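# Hang a headset on its stand's arm with two robot arms

## Task

Put the headset on the stand's arm so its headband's top rests on that arm, between the post and the lip, with the headset upright and settled. Most of its weight must sit directly on the stand's arm, not be carried through the cable, and the robot may carry at most a small share. At the finish, nothing except the robot, the stand and the cable may be in contact with the headset. The stand must remain upright and entirely on the table. The cable's loose end must stay above the table and within its edges; if at any moment it drops far below the tabletop or sticks far past an edge, held or not, the task fails. The two arms must not collide hard or push hard against each other, since a hard push voids the run and a hard collision may. Report completion once the headset hangs still, then open the grippers and move the arms away.

## Robot and tools

Robot: two arms, left_arm and right_arm, each with a parallel two-finger gripper. Bases in the scene frame: left_arm at (-0.014, +0.234, 0) m, quat_wxyz (+0.997, 0, 0, -0.080); right_arm at (+0.036, -0.319, 0) m, quat_wxyz (+0.998, 0, 0, +0.064). Any mounting plates and the metal frame behind the arms are fixed obstacles; a "too close" message counts a plate and its side of the frame as part of that arm.

Scene frame: origin on the tabletop midway between the arms, +z up, +x outward over the table, left_arm on the +y side. The names left and right say nothing about image sides. Each result has a state line per arm giving end_effector_position (metres) and end_effector_quat_wxyz in this frame. The printed hand position may be off from the true one, more so at long reach.

Gripper frame: the fingers extend along the gripper's +z axis and close along its y axis. end_effector_position is the point between the pads, roughly 1 cm short of the fingertips. A wrist camera mount sits near the gripper body and can collide too. Joint ranges (rad), base to gripper: waist -2.618 to 3.054, shoulder 0.000 to 3.142, elbow 0.000 to 3.142, wrist pitch -1.571 to 1.571, wrist yaw -1.571 to 1.571, wrist roll -2.094 to 2.094.

The row (used by execute_actions and move): a single flat list of 14 numbers, each in [-1, 1], always for both arms: dx, dy, dz, rx, ry, rz, opening for left_arm, then the same seven for right_arm. dx to rz are an offset, not a pose: they are expressed in that gripper's own axes and counted from the gripper's pose in the most recent result that reported it (before any such result in the scene, and for the second and later calls inside one reply, from where the gripper is when the action begins). Scale: 1.0 equals 0.6 m for dx, dy, dz and 180 degrees for the rotation; rx, ry, rz form one rotation vector. All zeros therefore drive the arm back to that reference pose; it is not a pause. opening is absolute, not an offset: +1 is fully open (0.094 m), -1 closed.

execute_actions: arguments actions (a list holding one item or empty) and optional pictures (boolean; images come by default). Empty list {"actions": []} just returns the state. An action {"rows": [[14 numbers], ...], "steps": n} has 1 to 15 rows and n up to 15 (default 15); each step lasts 1/30 s, one row per step, the last row repeated if rows run out. Every row is measured from the same reference pose, not from the preceding row. A wait {"steps": n} (n up to 300) sends nothing and returns once n steps have passed since the previous result, your thinking time included. A rejected call sends nothing.

move: target is one 14-number row as above; speed is the top path speed in m/s, 0.002 to 0.5, default 0.25 (rotation capped at twice that in rad/s). Both grippers travel straight toward their targets and finish together, over 0.5 to 10 s; beyond 10 s they stop short. Openings are sent at the start. Paths do not avoid obstacles or the other arm; grippers lag, drift, and can exceed speed near full arm extension. Faster contact means harder impact, and aiming past a contact means harder pressing. The result adds a "move:" line giving the ending (done, off_target, moving, held, fault; if only one arm is named the other finished fine), limits that acted (paced = pose clipped; held = some steps blocked, after which the arm may jump faster), and each gripper's distance from its target.

wait: seconds, 0 to 10; nothing new is sent. zoom_image: camera (cam_head_left, cam_head_right, cam_high, cam_low, cam_left_wrist, cam_right_wrist, all 504x504) and region [x0, y0, x1, y1] in pixels from the top-left, at most 504 by 504. read_manual: only returns licence texts, no motion. finished_scene: pass the current scene's number to end it; this is final and reports success or failure. Replying without any tool call also ends everything.

Control behaviour: each step the commanded pose is limited to 70 mm and 16 degrees from the measured pose, then solved by damped inverse kinematics favouring position over orientation. After an action an arm only continues to its last clipped pose, so long moves need follow-up commands; check the reported pose. A "Hand target" line shows where the controller is currently driving each gripper. Arms tend to settle a centimetre or more low, and repeated zero offsets can let them sag further; to keep an arm in place, put the correcting offset toward its intended pose in the first call of a reply and zeros afterwards, raising the aim if it still sags. The simulation keeps running while you think. "pose unreachable" means the clearance check altered or blocked that arm's command; HELD marks steps where your row was not fully sent. A FAULT line means an arm stopped.

Gripping: grip_measured uses the command scale; each gripper reads up to about 1 mm off, consistently. To hold something, command roughly 0.03 below grip_measured for a firm grip, less for a lighter one. Pad force tops out near 50 to 62 N; thin parts get less.

Heat: holding loads warms motors. MOTOR HOT appears from 75 °C; at 90 °C that arm halts for 10 s; at 100 °C it goes limp and drops. Avoid long holds.

Avoid: arms striking or pressing each other, slamming or shoving objects, dropping the headset, tipping the stand, letting the cable's end leave the table area or hang far below it, and knocking anything off the table. Occasional outside tugs may disturb held or loose items.

Each tool is called after ">>>" as a command line: name --argument value for each argument, lists and objects as JSON in quotes; but a table of rows of numbers goes row by row, as --pt "numbers of a row", without its own name.

## Session

>>> execute_actions --actions '[]'

Scene clock: 0.00 s of 4500.00 s.
left_arm: end_effector_position=(+0.6454, +0.0151, +0.3159) grip_measured=+1.000 end_effector_quat_wxyz=(+0.756, -0.125, +0.642, +0.029) | right_arm: end_effector_position=(+0.6547, -0.1403, +0.3170) grip_measured=+1.000 end_effector_quat_wxyz=(-0.591, +0.679, -0.319, +0.297)
Joint positions: left_arm=[-0.33   2.497  2.255  0.435 -0.711 -0.028  0.094] | right_arm=[ 0.015  2.142  1.937  0.059 -0.519 -1.67   0.094]
Joint velocities: left_arm=[ 0.002 -0.002  0.017 -0.007 -0.066 -0.007  0.   ] | right_arm=[-0.002  0.002 -0.017  0.022  0.007  0.007  0.   ]
Motor temperatures (°C, as the motors report them): left_arm=[26 27 28 28 26 28] | right_arm=[26 28 26 26 28 26]
Hand target (left_arm): +0.640, +0.018, +0.341; +0.769, -0.132, +0.626, +0.019
Hand target (right_arm): +0.653, -0.140, +0.318; -0.591, +0.680, -0.322, +0.293

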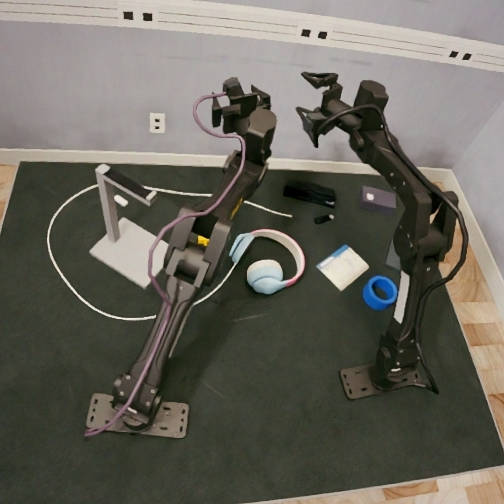

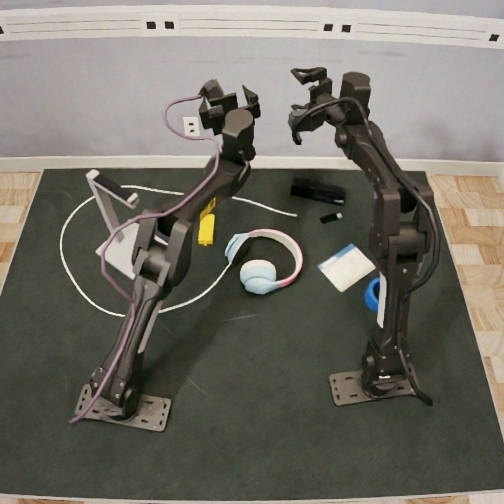

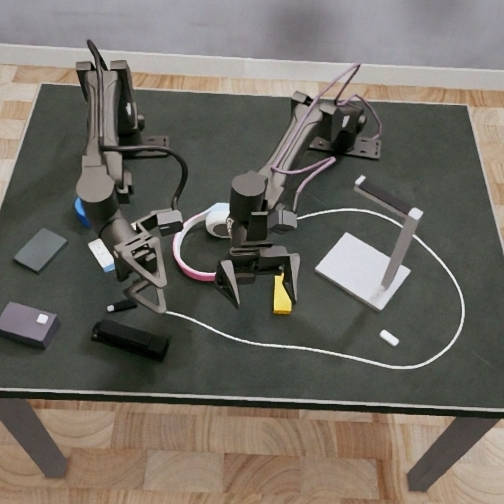

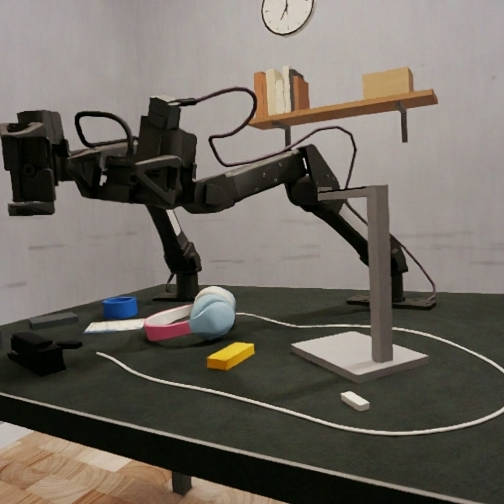

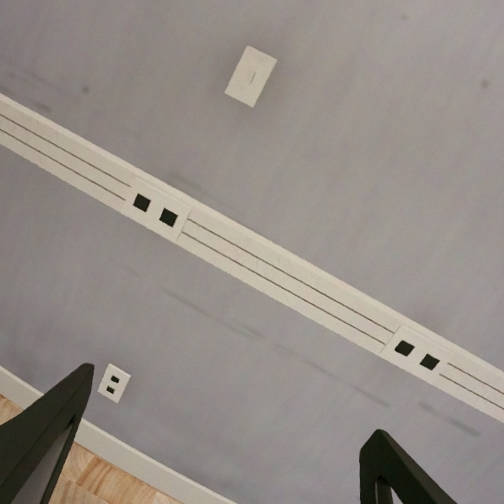

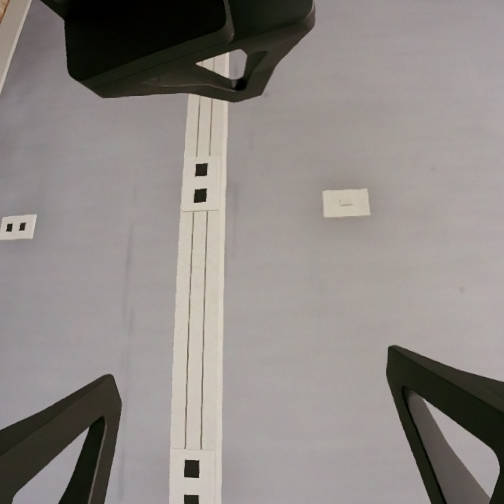

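>>> move --target '[-0.31,0.35,-0.56,0,0,0,1,0,0,0,0,0,0,1]'

>>> move --target '[0,0.3,-0.2,-0.25,0,0,1,-0.313,0.145,-0.323,-0.249,0.494,0.568,1]'

Scene clock: 42.70 s of 4500.00 s.
left_arm: end_effector_position=(+0.2470, +0.1652, +0.4167) grip_measured=+1.000 end_effector_quat_wxyz=(+0.757, -0.129, +0.640, +0.025) | right_arm: end_effector_position=(+0.6547, -0.1403, +0.3170) grip_measured=+1.000 end_effector_quat_wxyz=(-0.591, +0.679, -0.319, +0.297)
Joint positions: left_arm=[-0.731  0.773  0.791  0.315 -1.102  0.133  0.094] | right_arm=[ 0.015  2.142  1.937  0.059 -0.519 -1.67   0.094]
Joint velocities: left_arm=[-0.022 -0.027  0.007 -0.066  0.022  0.022  0.   ] | right_arm=[ 0.007 -0.002 -0.017 -0.037 -0.022 -0.066  0.   ]
Motor temperatures (°C, as the motors report them): left_arm=[26 48 32 32 26 28] | right_arm=[26 42 31 30 28 26]
Hand target (left_arm): +0.245, +0.165, +0.415; +0.756, -0.125, +0.642, +0.029
Hand target (right_arm): +0.655, -0.140, +0.317; -0.591, +0.679, -0.319, +0.297
Off the commanded pose (left_arm): 0.001 m, 1 deg.
Off the commanded pose (right_arm): 0.000 m, 0 deg.
After step 90, 37.23 s passed at rest.
move: done

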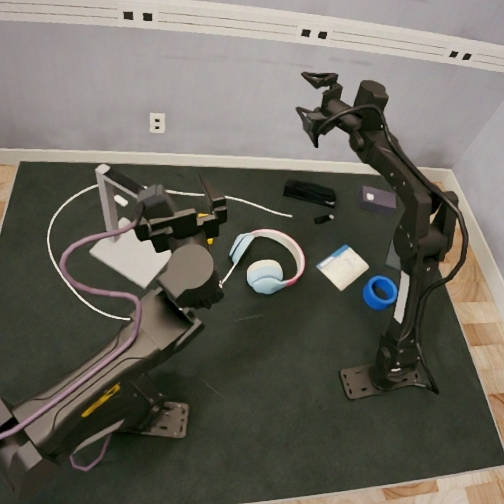

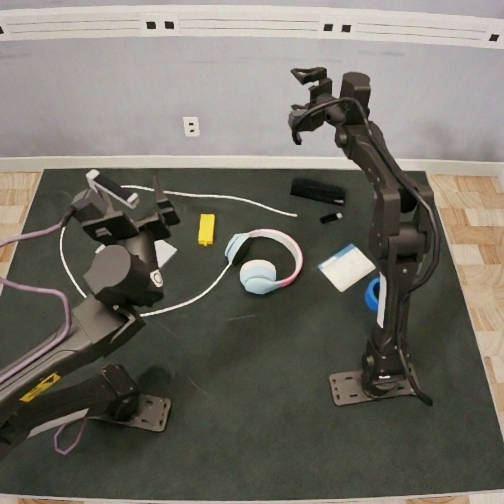

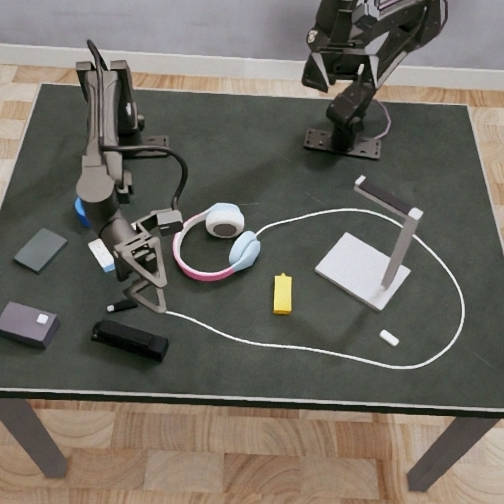

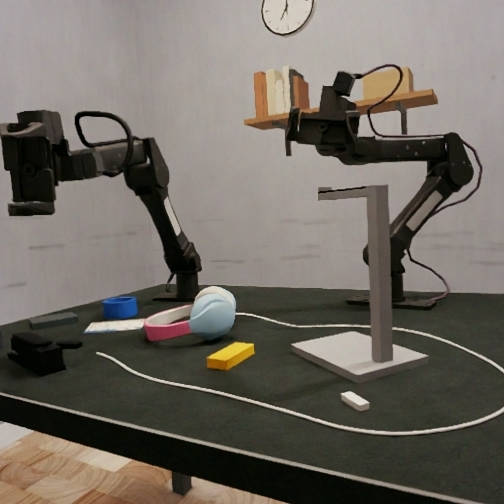

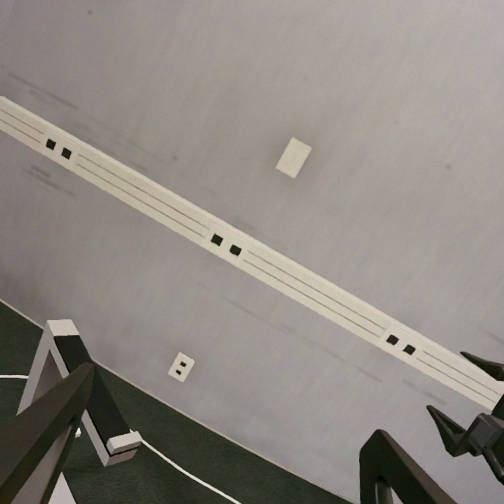

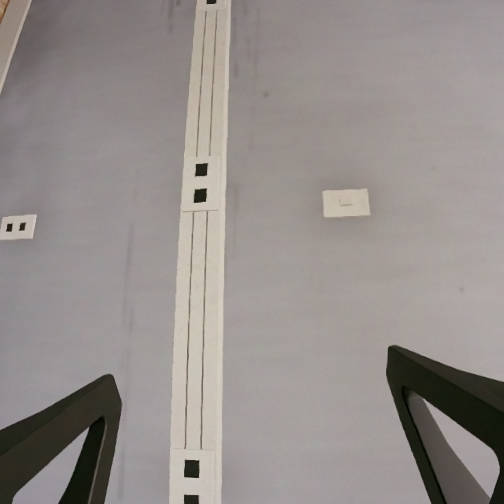

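Scene clock: 48.30 s of 4500.00 s.
left_arm: end_effector_position=(+0.1305, +0.3433, +0.3723) grip_measured=+1.000 end_effector_quat_wxyz=(+0.680, -0.347, +0.614, +0.201) | right_arm: end_effector_position=(+0.3829, -0.1160, +0.2435) grip_measured=+1.000 end_effector_quat_wxyz=(+0.114, -0.017, +0.992, +0.057)
Joint positions: left_arm=[-0.605  0.295  0.531  0.792 -1.565  0.8    0.094] | right_arm=[ 0.407  1.95   2.206 -1.572  0.014  0.499  0.094]
Joint velocities: left_arm=[ 0.012 -0.017 -0.007  0.022  0.007 -0.007  0.   ] | right_arm=[-0.012 -0.017  0.017 -0.051  0.022  0.081  0.   ]
Motor temperatures (°C, as the motors report them): left_arm=[26 43 32 31 26 28] | right_arm=[26 42 31 30 28 26]
Hand target (left_arm): +0.130, +0.345, +0.370; +0.678, -0.348, +0.614, +0.207
Hand target (right_arm): +0.378, -0.123, +0.249; +0.112, -0.007, +0.992, +0.058
Off the commanded pose (left_arm): 0.048 m, 12 deg.
Off the commanded pose (right_arm): 0.009 m, 15 deg.
joint sent to its limit (left arm) — the command would take joint 5 (wrist yaw) past its lower limit, so that joint was sent only as far as its limit.
joint sent to its limit (right arm) — the command would take joint 4 (wrist pitch) past its lower limit, so that joint was sent only as far as its limit.
move: off_target (left_arm, right_arm); limits=paced

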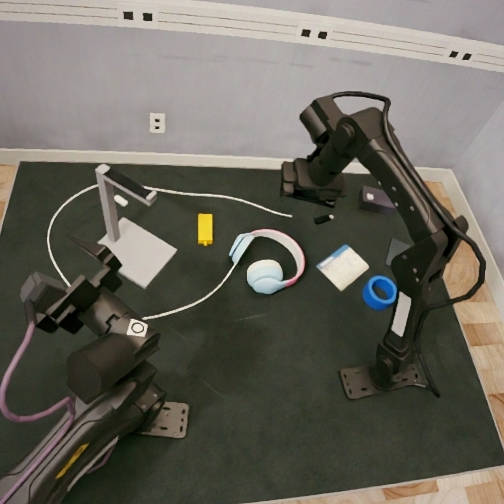

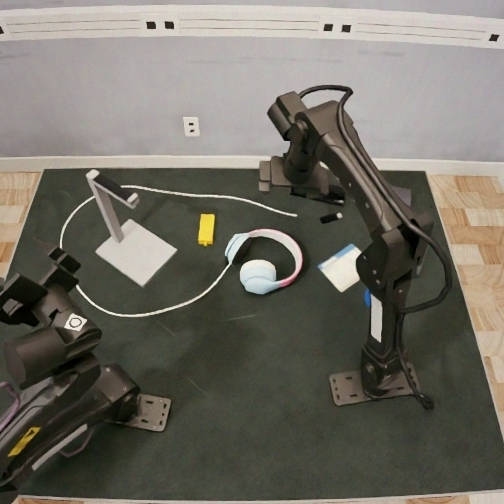

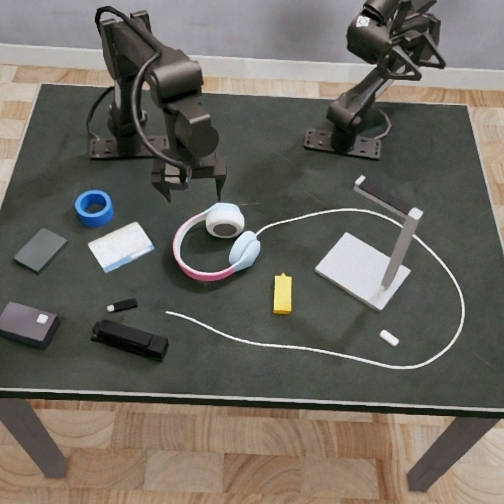

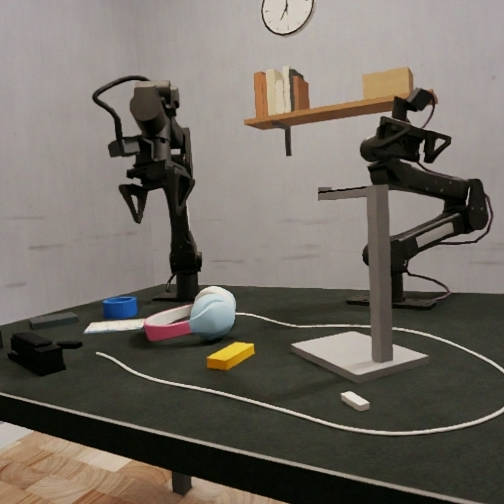

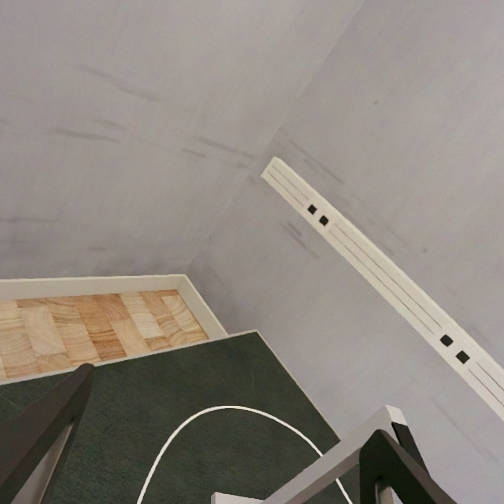

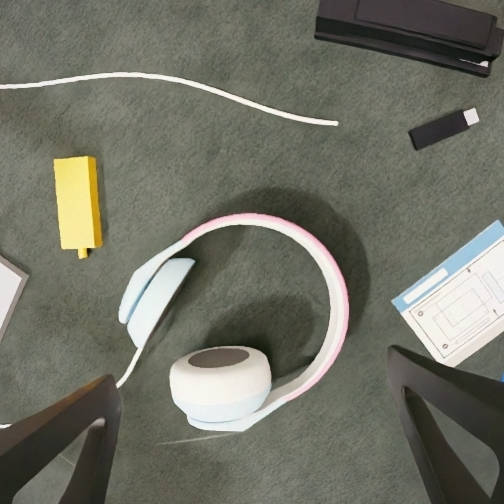

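>>> move --target '[0,0,0,0,0,0,1,0.038,-0.113,0.183,0.036,0.073,0.011,1]'

Scene clock: 60.20 s of 4500.00 s.
left_arm: end_effector_position=(+0.1305, +0.3434, +0.3723) grip_measured=+1.000 end_effector_quat_wxyz=(+0.680, -0.348, +0.613, +0.201) | right_arm: end_effector_position=(+0.3857, -0.1688, +0.1265) grip_measured=+1.000 end_effector_quat_wxyz=(-0.006, +0.002, +1.000, -0.001)
Joint positions: left_arm=[-0.604  0.295  0.531  0.792 -1.565  0.799  0.094] | right_arm=[ 0.276  2.009  1.837 -1.411 -0.002  0.408  0.094]
Joint velocities: left_arm=[-0.002 -0.007 -0.007 -0.007 -0.066 -0.022  0.   ] | right_arm=[-0.027 -0.012  0.017 -0.007  0.037  0.007  0.   ]
Motor temperatures (°C, as the motors report them): left_arm=[26 37 31 30 26 28] | right_arm=[26 41 30 29 28 26]
Hand target (left_arm): +0.131, +0.343, +0.372; +0.680, -0.348, +0.614, +0.201
Hand target (right_arm): +0.389, -0.169, +0.125; -0.002, -0.000, +1.000, +0.002
Off the commanded pose (left_arm): 0.000 m, 0 deg.
Off the commanded pose (right_arm): 0.004 m, 1 deg.
After step 90, 7.83 s passed at rest.
move: done

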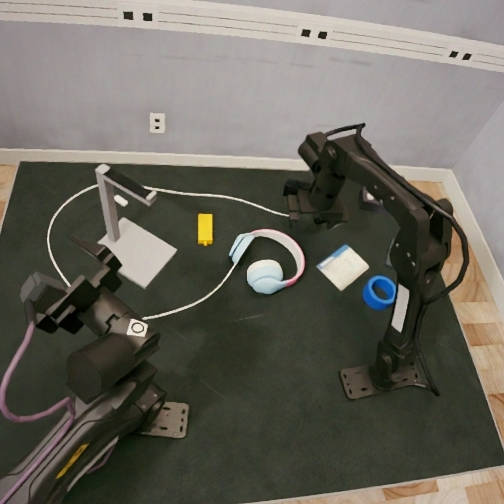

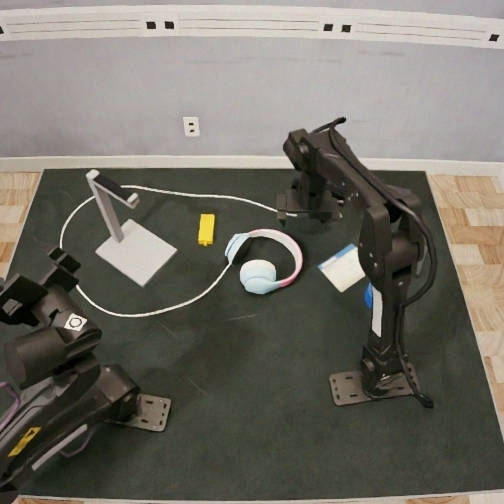

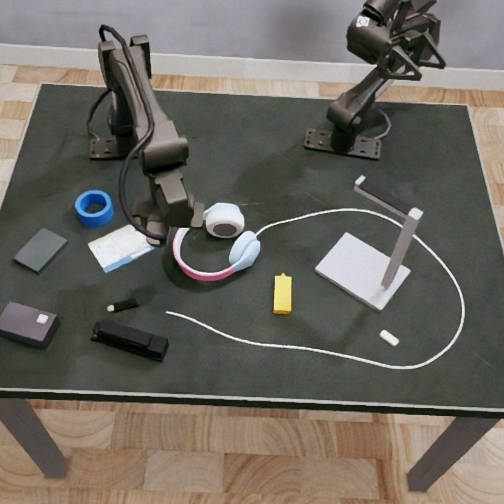

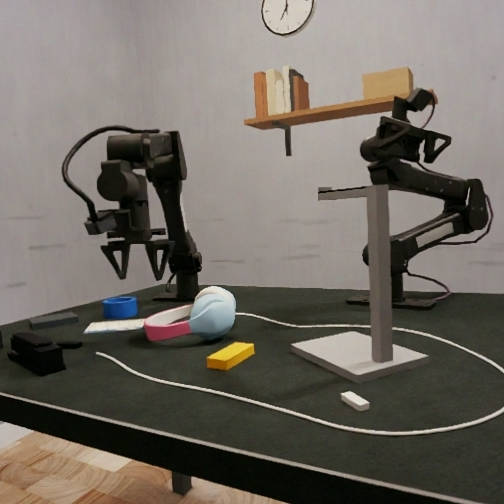

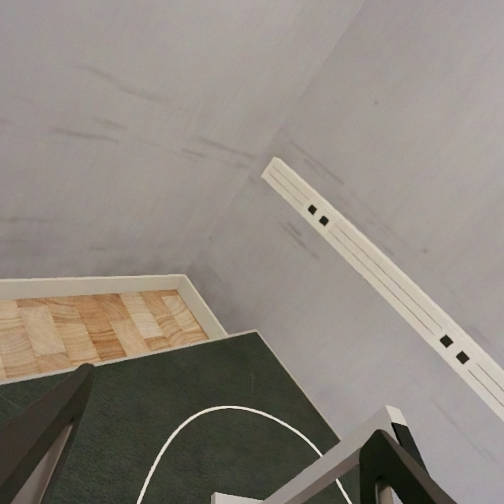

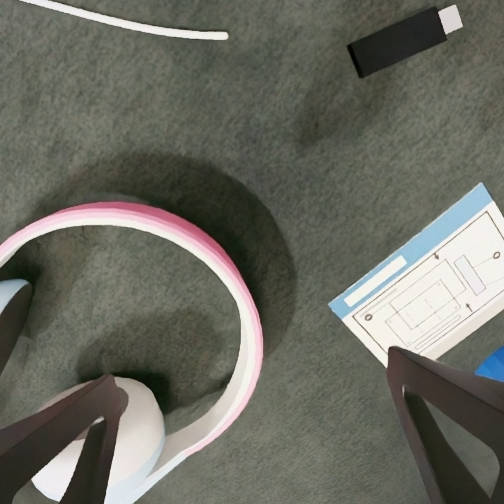

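>>> move --target '[0,0,0,0,0,0,1,0.035,0,0.1,0,0,0,0.2]'

Scene clock: 66.10 s of 4500.00 s.
left_arm: end_effector_position=(+0.1305, +0.3434, +0.3723) grip_measured=+1.000 end_effector_quat_wxyz=(+0.680, -0.348, +0.613, +0.201) | right_arm: end_effector_position=(+0.3641, -0.1719, +0.0612) grip_measured=+0.202 end_effector_quat_wxyz=(-0.019, +0.002, +1.000, -0.007)
Joint positions: left_arm=[-0.604  0.295  0.531  0.792 -1.565  0.798  0.094] | right_arm=[ 0.291  1.972  1.523 -1.163 -0.002  0.423  0.056]
Joint velocities: left_arm=[-0.012  0.002  0.007 -0.051 -0.066 -0.037  0.   ] | right_arm=[-0.012 -0.007 -0.012 -0.022 -0.007 -0.037 -0.001]
Motor temperatures (°C, as the motors report them): left_arm=[26 36 31 30 26 28] | right_arm=[26 41 30 29 28 26]
Hand target (left_arm): +0.130, +0.343, +0.372; +0.680, -0.348, +0.613, +0.201
Hand target (right_arm): +0.365, -0.168, +0.067; -0.006, +0.002, +1.000, -0.002
Off the commanded pose (left_arm): 0.000 m, 0 deg.
Off the commanded pose (right_arm): 0.006 m, 2 deg.
After step 90, 1.83 s passed at rest.
move: done

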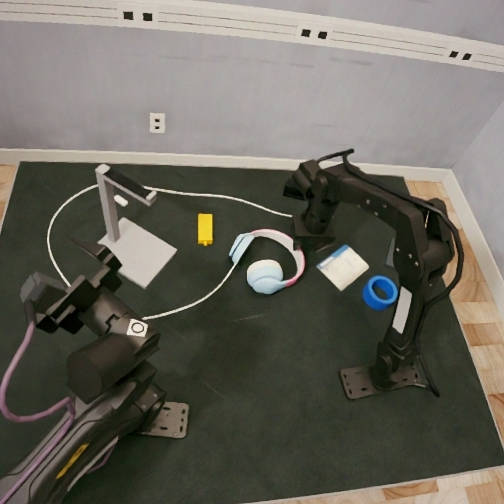

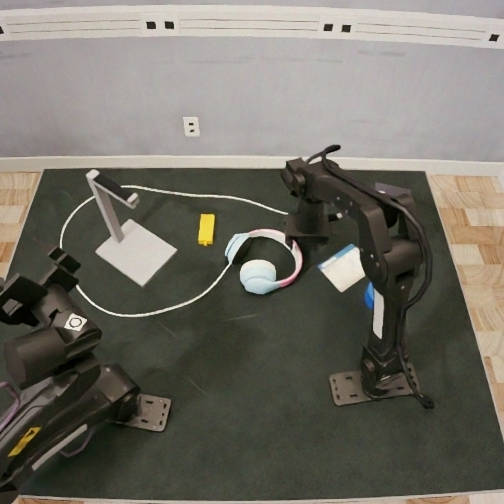

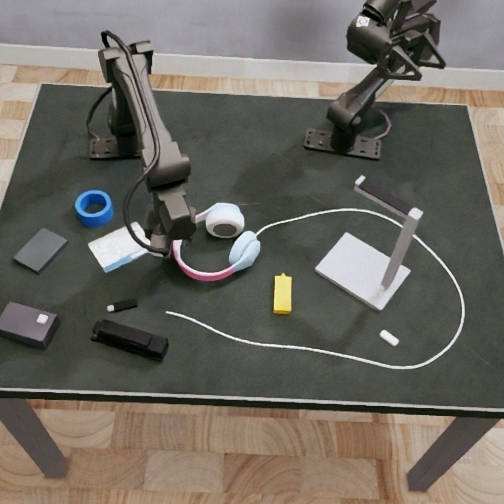

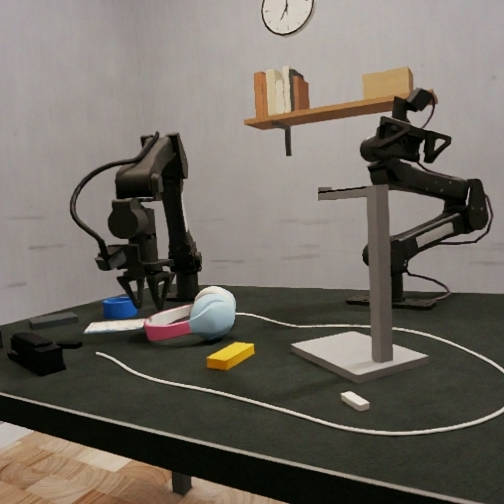

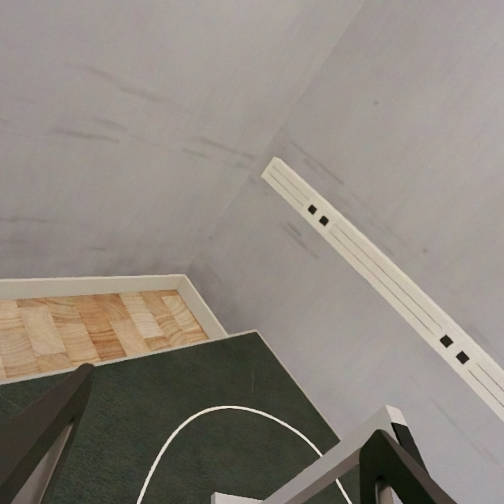

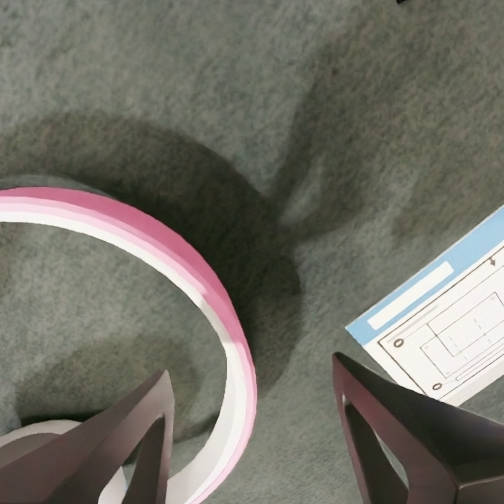

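>>> move --target '[0,0,0,0,0,0,1,-0.01,0.008,0.052,0,0,0,0.2]' --speed 0.08

>>> move --target '[0,0,0,0,0,0,1,0,0,0,0,0,0,-1]'

>>> move --target '[0,0,0,0,0,0,1,0,0,-0.2,0,0,0,-1]' --speed 0.1

Scene clock: 73.63 s of 4500.00 s.
left_arm: end_effector_position=(+0.1305, +0.3434, +0.3723) grip_measured=+1.000 end_effector_quat_wxyz=(+0.680, -0.348, +0.613, +0.201) | right_arm: end_effector_position=(+0.3702, -0.1692, +0.0360) grip_measured=+0.202 end_effector_quat_wxyz=(-0.017, +0.002, +1.000, -0.006)
Joint positions: left_arm=[-0.604  0.295  0.531  0.792 -1.565  0.798  0.094] | right_arm=[ 0.291  2.016  1.483 -1.074 -0.002  0.424  0.056]
Joint velocities: left_arm=[ 0.007 -0.007  0.002  0.022 -0.066  0.007  0.   ] | right_arm=[-0.017 -0.007  0.007 -0.037 -0.066 -0.022  0.   ]
Motor temperatures (°C, as the motors report them): left_arm=[26 34 31 30 26 28] | right_arm=[26 41 30 28 28 26]
Hand target (left_arm): +0.130, +0.343, +0.372; +0.680, -0.348, +0.613, +0.201
Hand target (right_arm): +0.369, -0.167, +0.030; -0.019, +0.002, +1.000, -0.007
Off the commanded pose (left_arm): 0.000 m, 0 deg.
Off the commanded pose (right_arm): 0.007 m, 0 deg.
After step 90, 3.60 s passed at rest.
move: done

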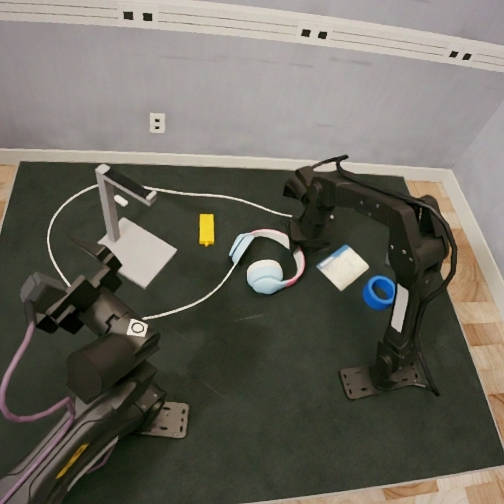

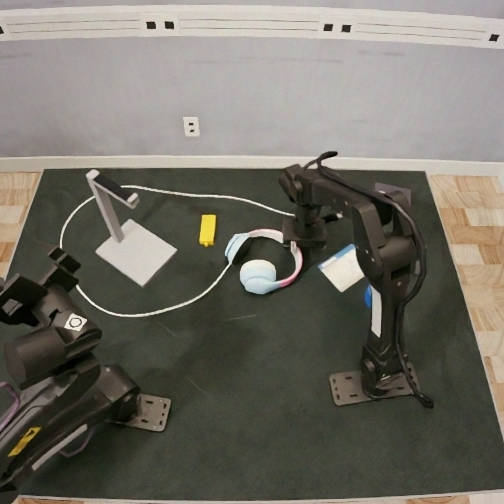

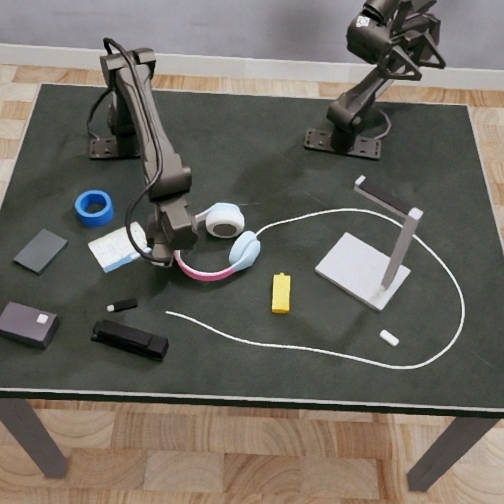

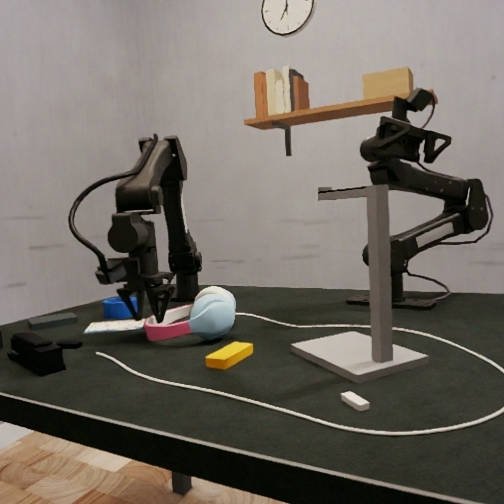

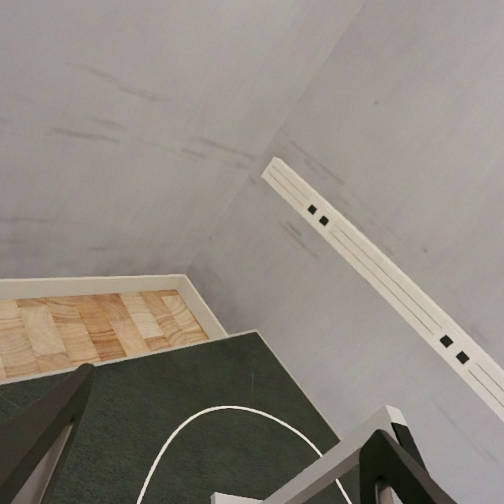

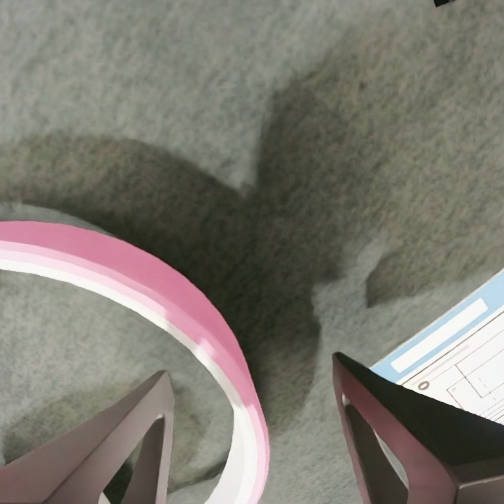

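Scene clock: 74.13 s of 4500.00 s.
left_arm: end_effector_position=(+0.1305, +0.3434, +0.3723) grip_measured=+1.000 end_effector_quat_wxyz=(+0.680, -0.348, +0.613, +0.201) | right_arm: end_effector_position=(+0.3713, -0.1653, +0.0363) grip_measured=-0.809 end_effector_quat_wxyz=(-0.016, +0.003, +1.000, +0.005)
Joint positions: left_arm=[-0.604  0.295  0.531  0.792 -1.565  0.798  0.094] | right_arm=[ 0.29   2.016  1.485 -1.065 -0.023  0.423  0.009]
Joint velocities: left_arm=[-0.012 -0.007  0.002 -0.095  0.007 -0.037  0.   ] | right_arm=[-0.007 -0.022 -0.012  0.022  0.022  0.007  0.   ]
Motor temperatures (°C, as the motors report them): left_arm=[26 34 31 30 26 28] | right_arm=[26 41 30 28 28 26]
Hand target (left_arm): +0.130, +0.343, +0.372; +0.680, -0.348, +0.613, +0.201
Hand target (right_arm): +0.370, -0.169, +0.036; -0.017, +0.002, +1.000, -0.006
Off the commanded pose (left_arm): 0.000 m, 0 deg.
Off the commanded pose (right_arm): 0.004 m, 1 deg.
move: done

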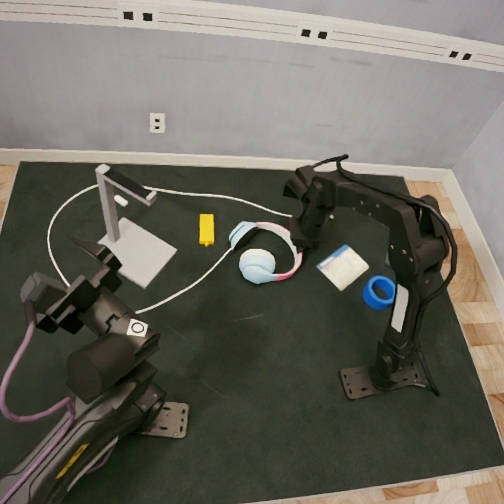

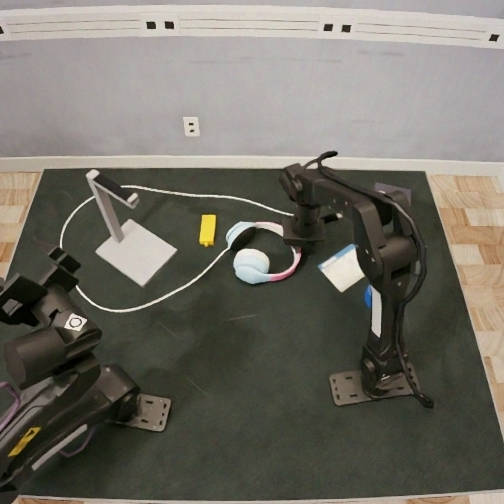

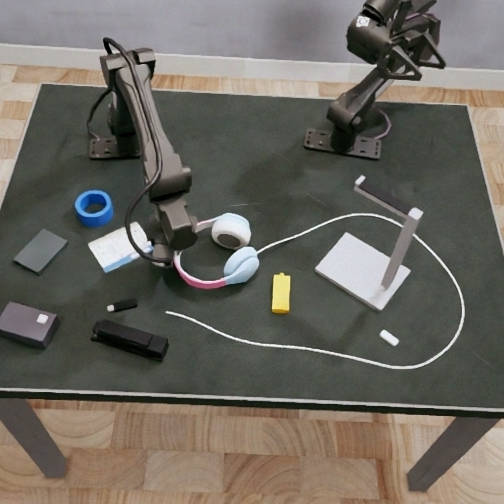

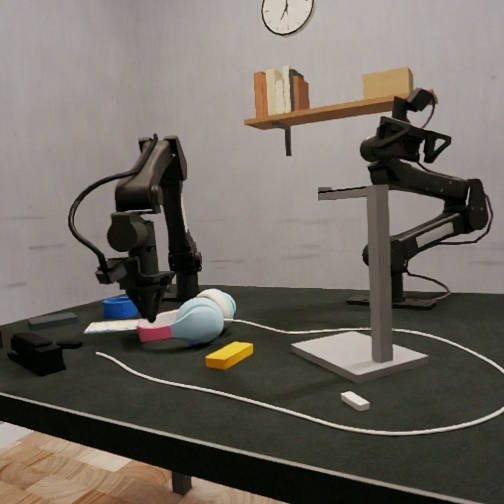

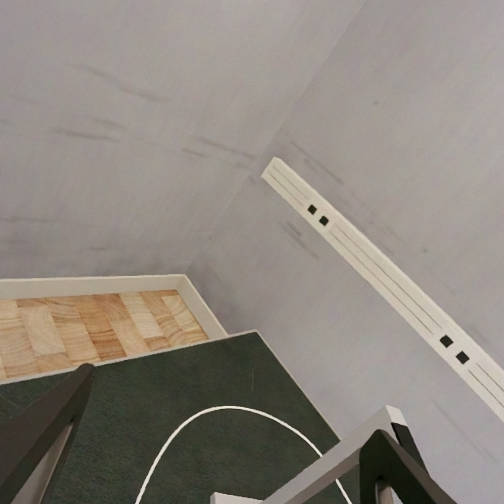

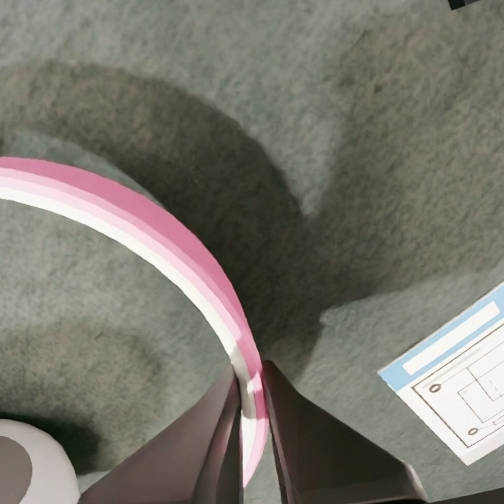

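Scene clock: 75.93 s of 4500.00 s.
left_arm: end_effector_position=(+0.1305, +0.3434, +0.3723) grip_measured=+1.000 end_effector_quat_wxyz=(+0.680, -0.348, +0.613, +0.201) | right_arm: end_effector_position=(+0.3711, -0.1688, +0.1410) grip_measured=-0.823 end_effector_quat_wxyz=(-0.031, +0.002, +0.999, -0.011)
Joint positions: left_arm=[-0.604  0.295  0.531  0.792 -1.565  0.798  0.094] | right_arm=[ 0.29   2.016  1.902 -1.524 -0.005  0.421  0.008]
Joint velocities: left_arm=[-0.002 -0.007  0.027  0.022  0.022  0.022  0.   ] | right_arm=[-0.022 -0.007  0.002  0.051 -0.051  0.022  0.001]
Motor temperatures (°C, as the motors report them): left_arm=[26 34 31 30 26 28] | right_arm=[26 42 30 28 28 26]
Hand target (left_arm): +0.130, +0.343, +0.372; +0.680, -0.348, +0.613, +0.201
Hand target (right_arm): +0.373, -0.168, +0.156; -0.016, +0.003, +1.000, +0.005
Off the commanded pose (left_arm): 0.000 m, 0 deg.
Off the commanded pose (right_arm): 0.016 m, 3 deg.
move: off_target (right_arm)

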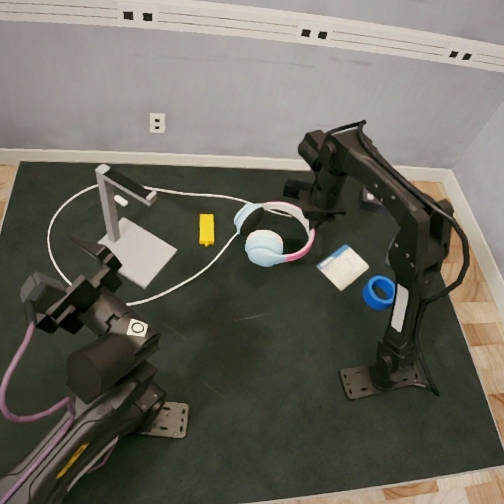

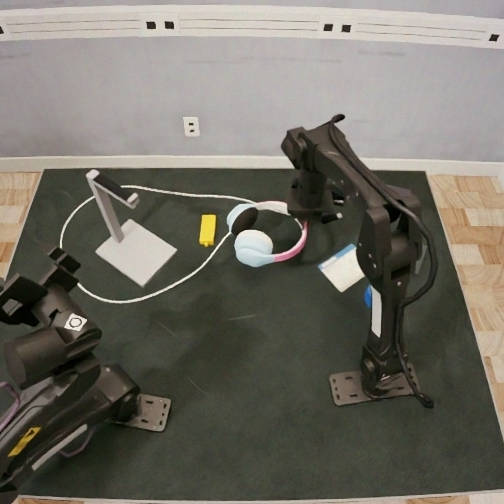

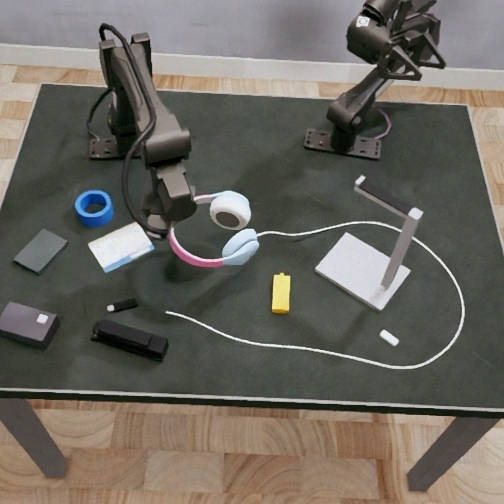

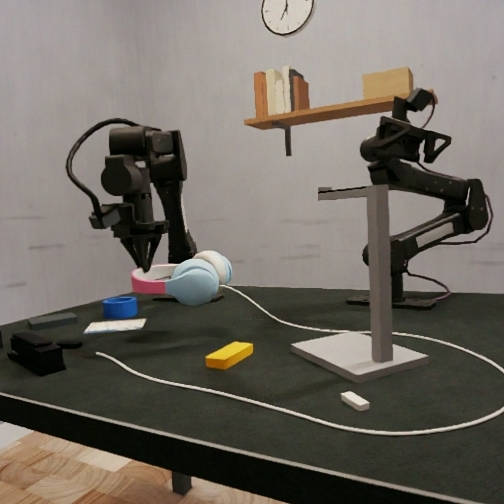

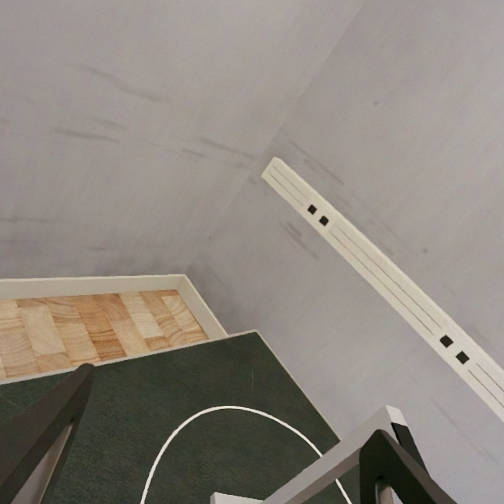

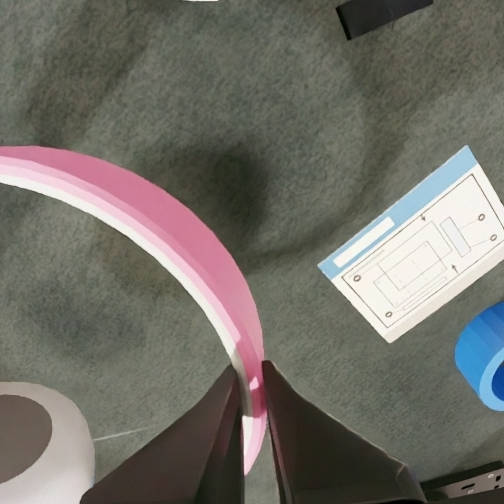

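>>> move --target '[0,0,0,0,0,0,1,0.12,0.31,-0.32,0.03,-0.58,-0.465,-1]' --speed 0.2

Scene clock: 95.33 s of 4500.00 s.
left_arm: end_effector_position=(+0.1305, +0.3434, +0.3723) grip_measured=+1.000 end_effector_quat_wxyz=(+0.680, -0.348, +0.613, +0.201) | right_arm: end_effector_position=(+0.3089, +0.0202, +0.3163) grip_measured=-0.822 end_effector_quat_wxyz=(+0.676, -0.602, +0.424, -0.033)
Joint positions: left_arm=[-0.604  0.295  0.531  0.792 -1.565  0.798  0.094] | right_arm=[ 0.754  1.253  0.886  0.283 -0.026 -1.008  0.008]
Joint velocities: left_arm=[-0.027 -0.027  0.012  0.037 -0.007 -0.022  0.   ] | right_arm=[ 0.012 -0.002 -0.012  0.051 -0.007 -0.022 -0.001]
Motor temperatures (°C, as the motors report them): left_arm=[26 33 31 29 26 28] | right_arm=[26 42 32 29 28 26]
Hand target (left_arm): +0.130, +0.343, +0.372; +0.680, -0.348, +0.613, +0.201
Hand target (right_arm): +0.314, +0.021, +0.331; +0.698, -0.583, +0.415, -0.032
Off the commanded pose (left_arm): 0.000 m, 0 deg.
Off the commanded pose (right_arm): 0.017 m, 4 deg.
After step 90, 10.00 s passed at rest.
move: off_target (right_arm)

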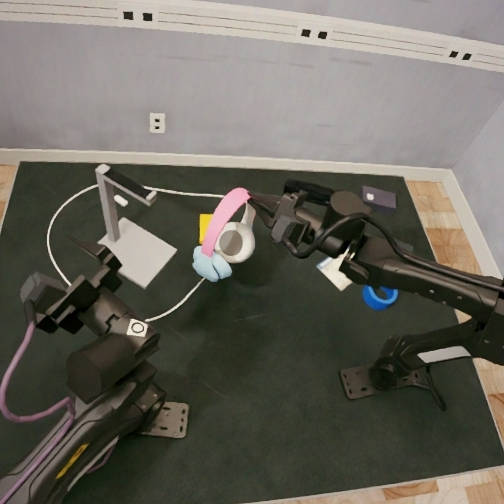

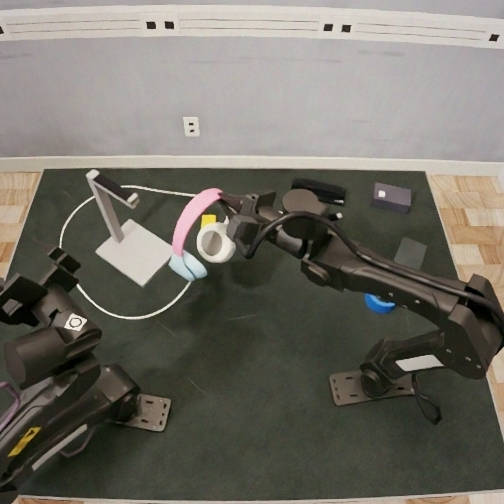

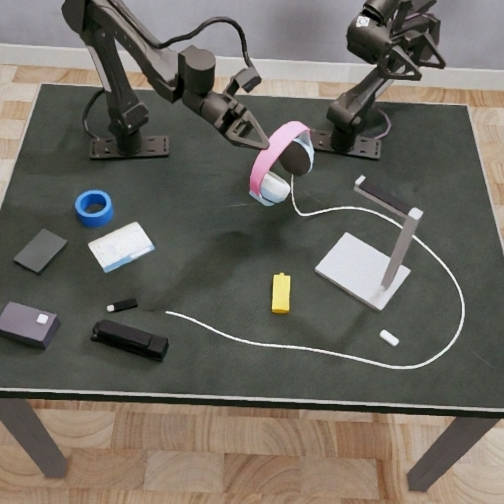

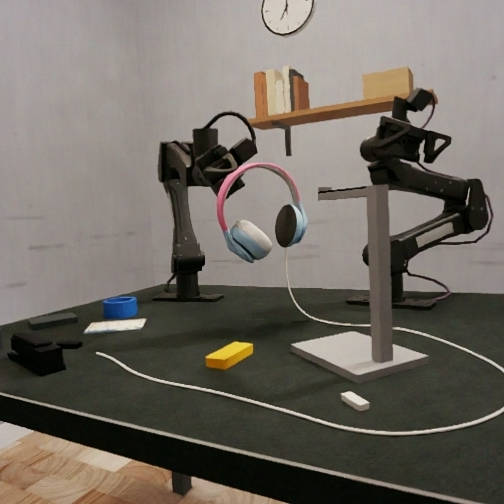

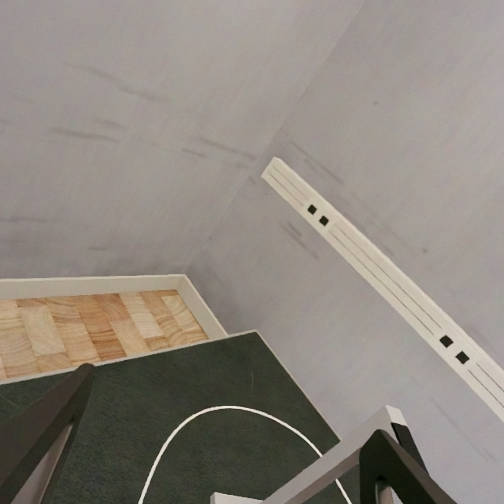

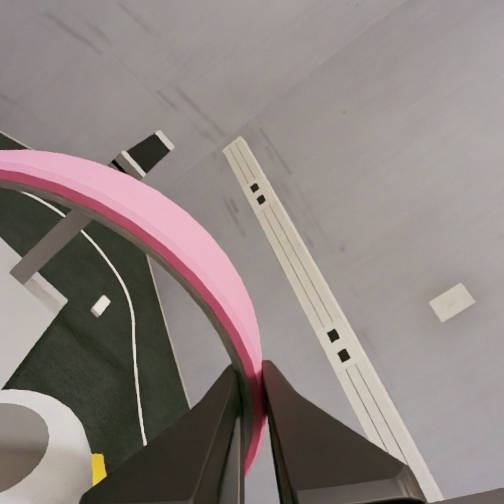

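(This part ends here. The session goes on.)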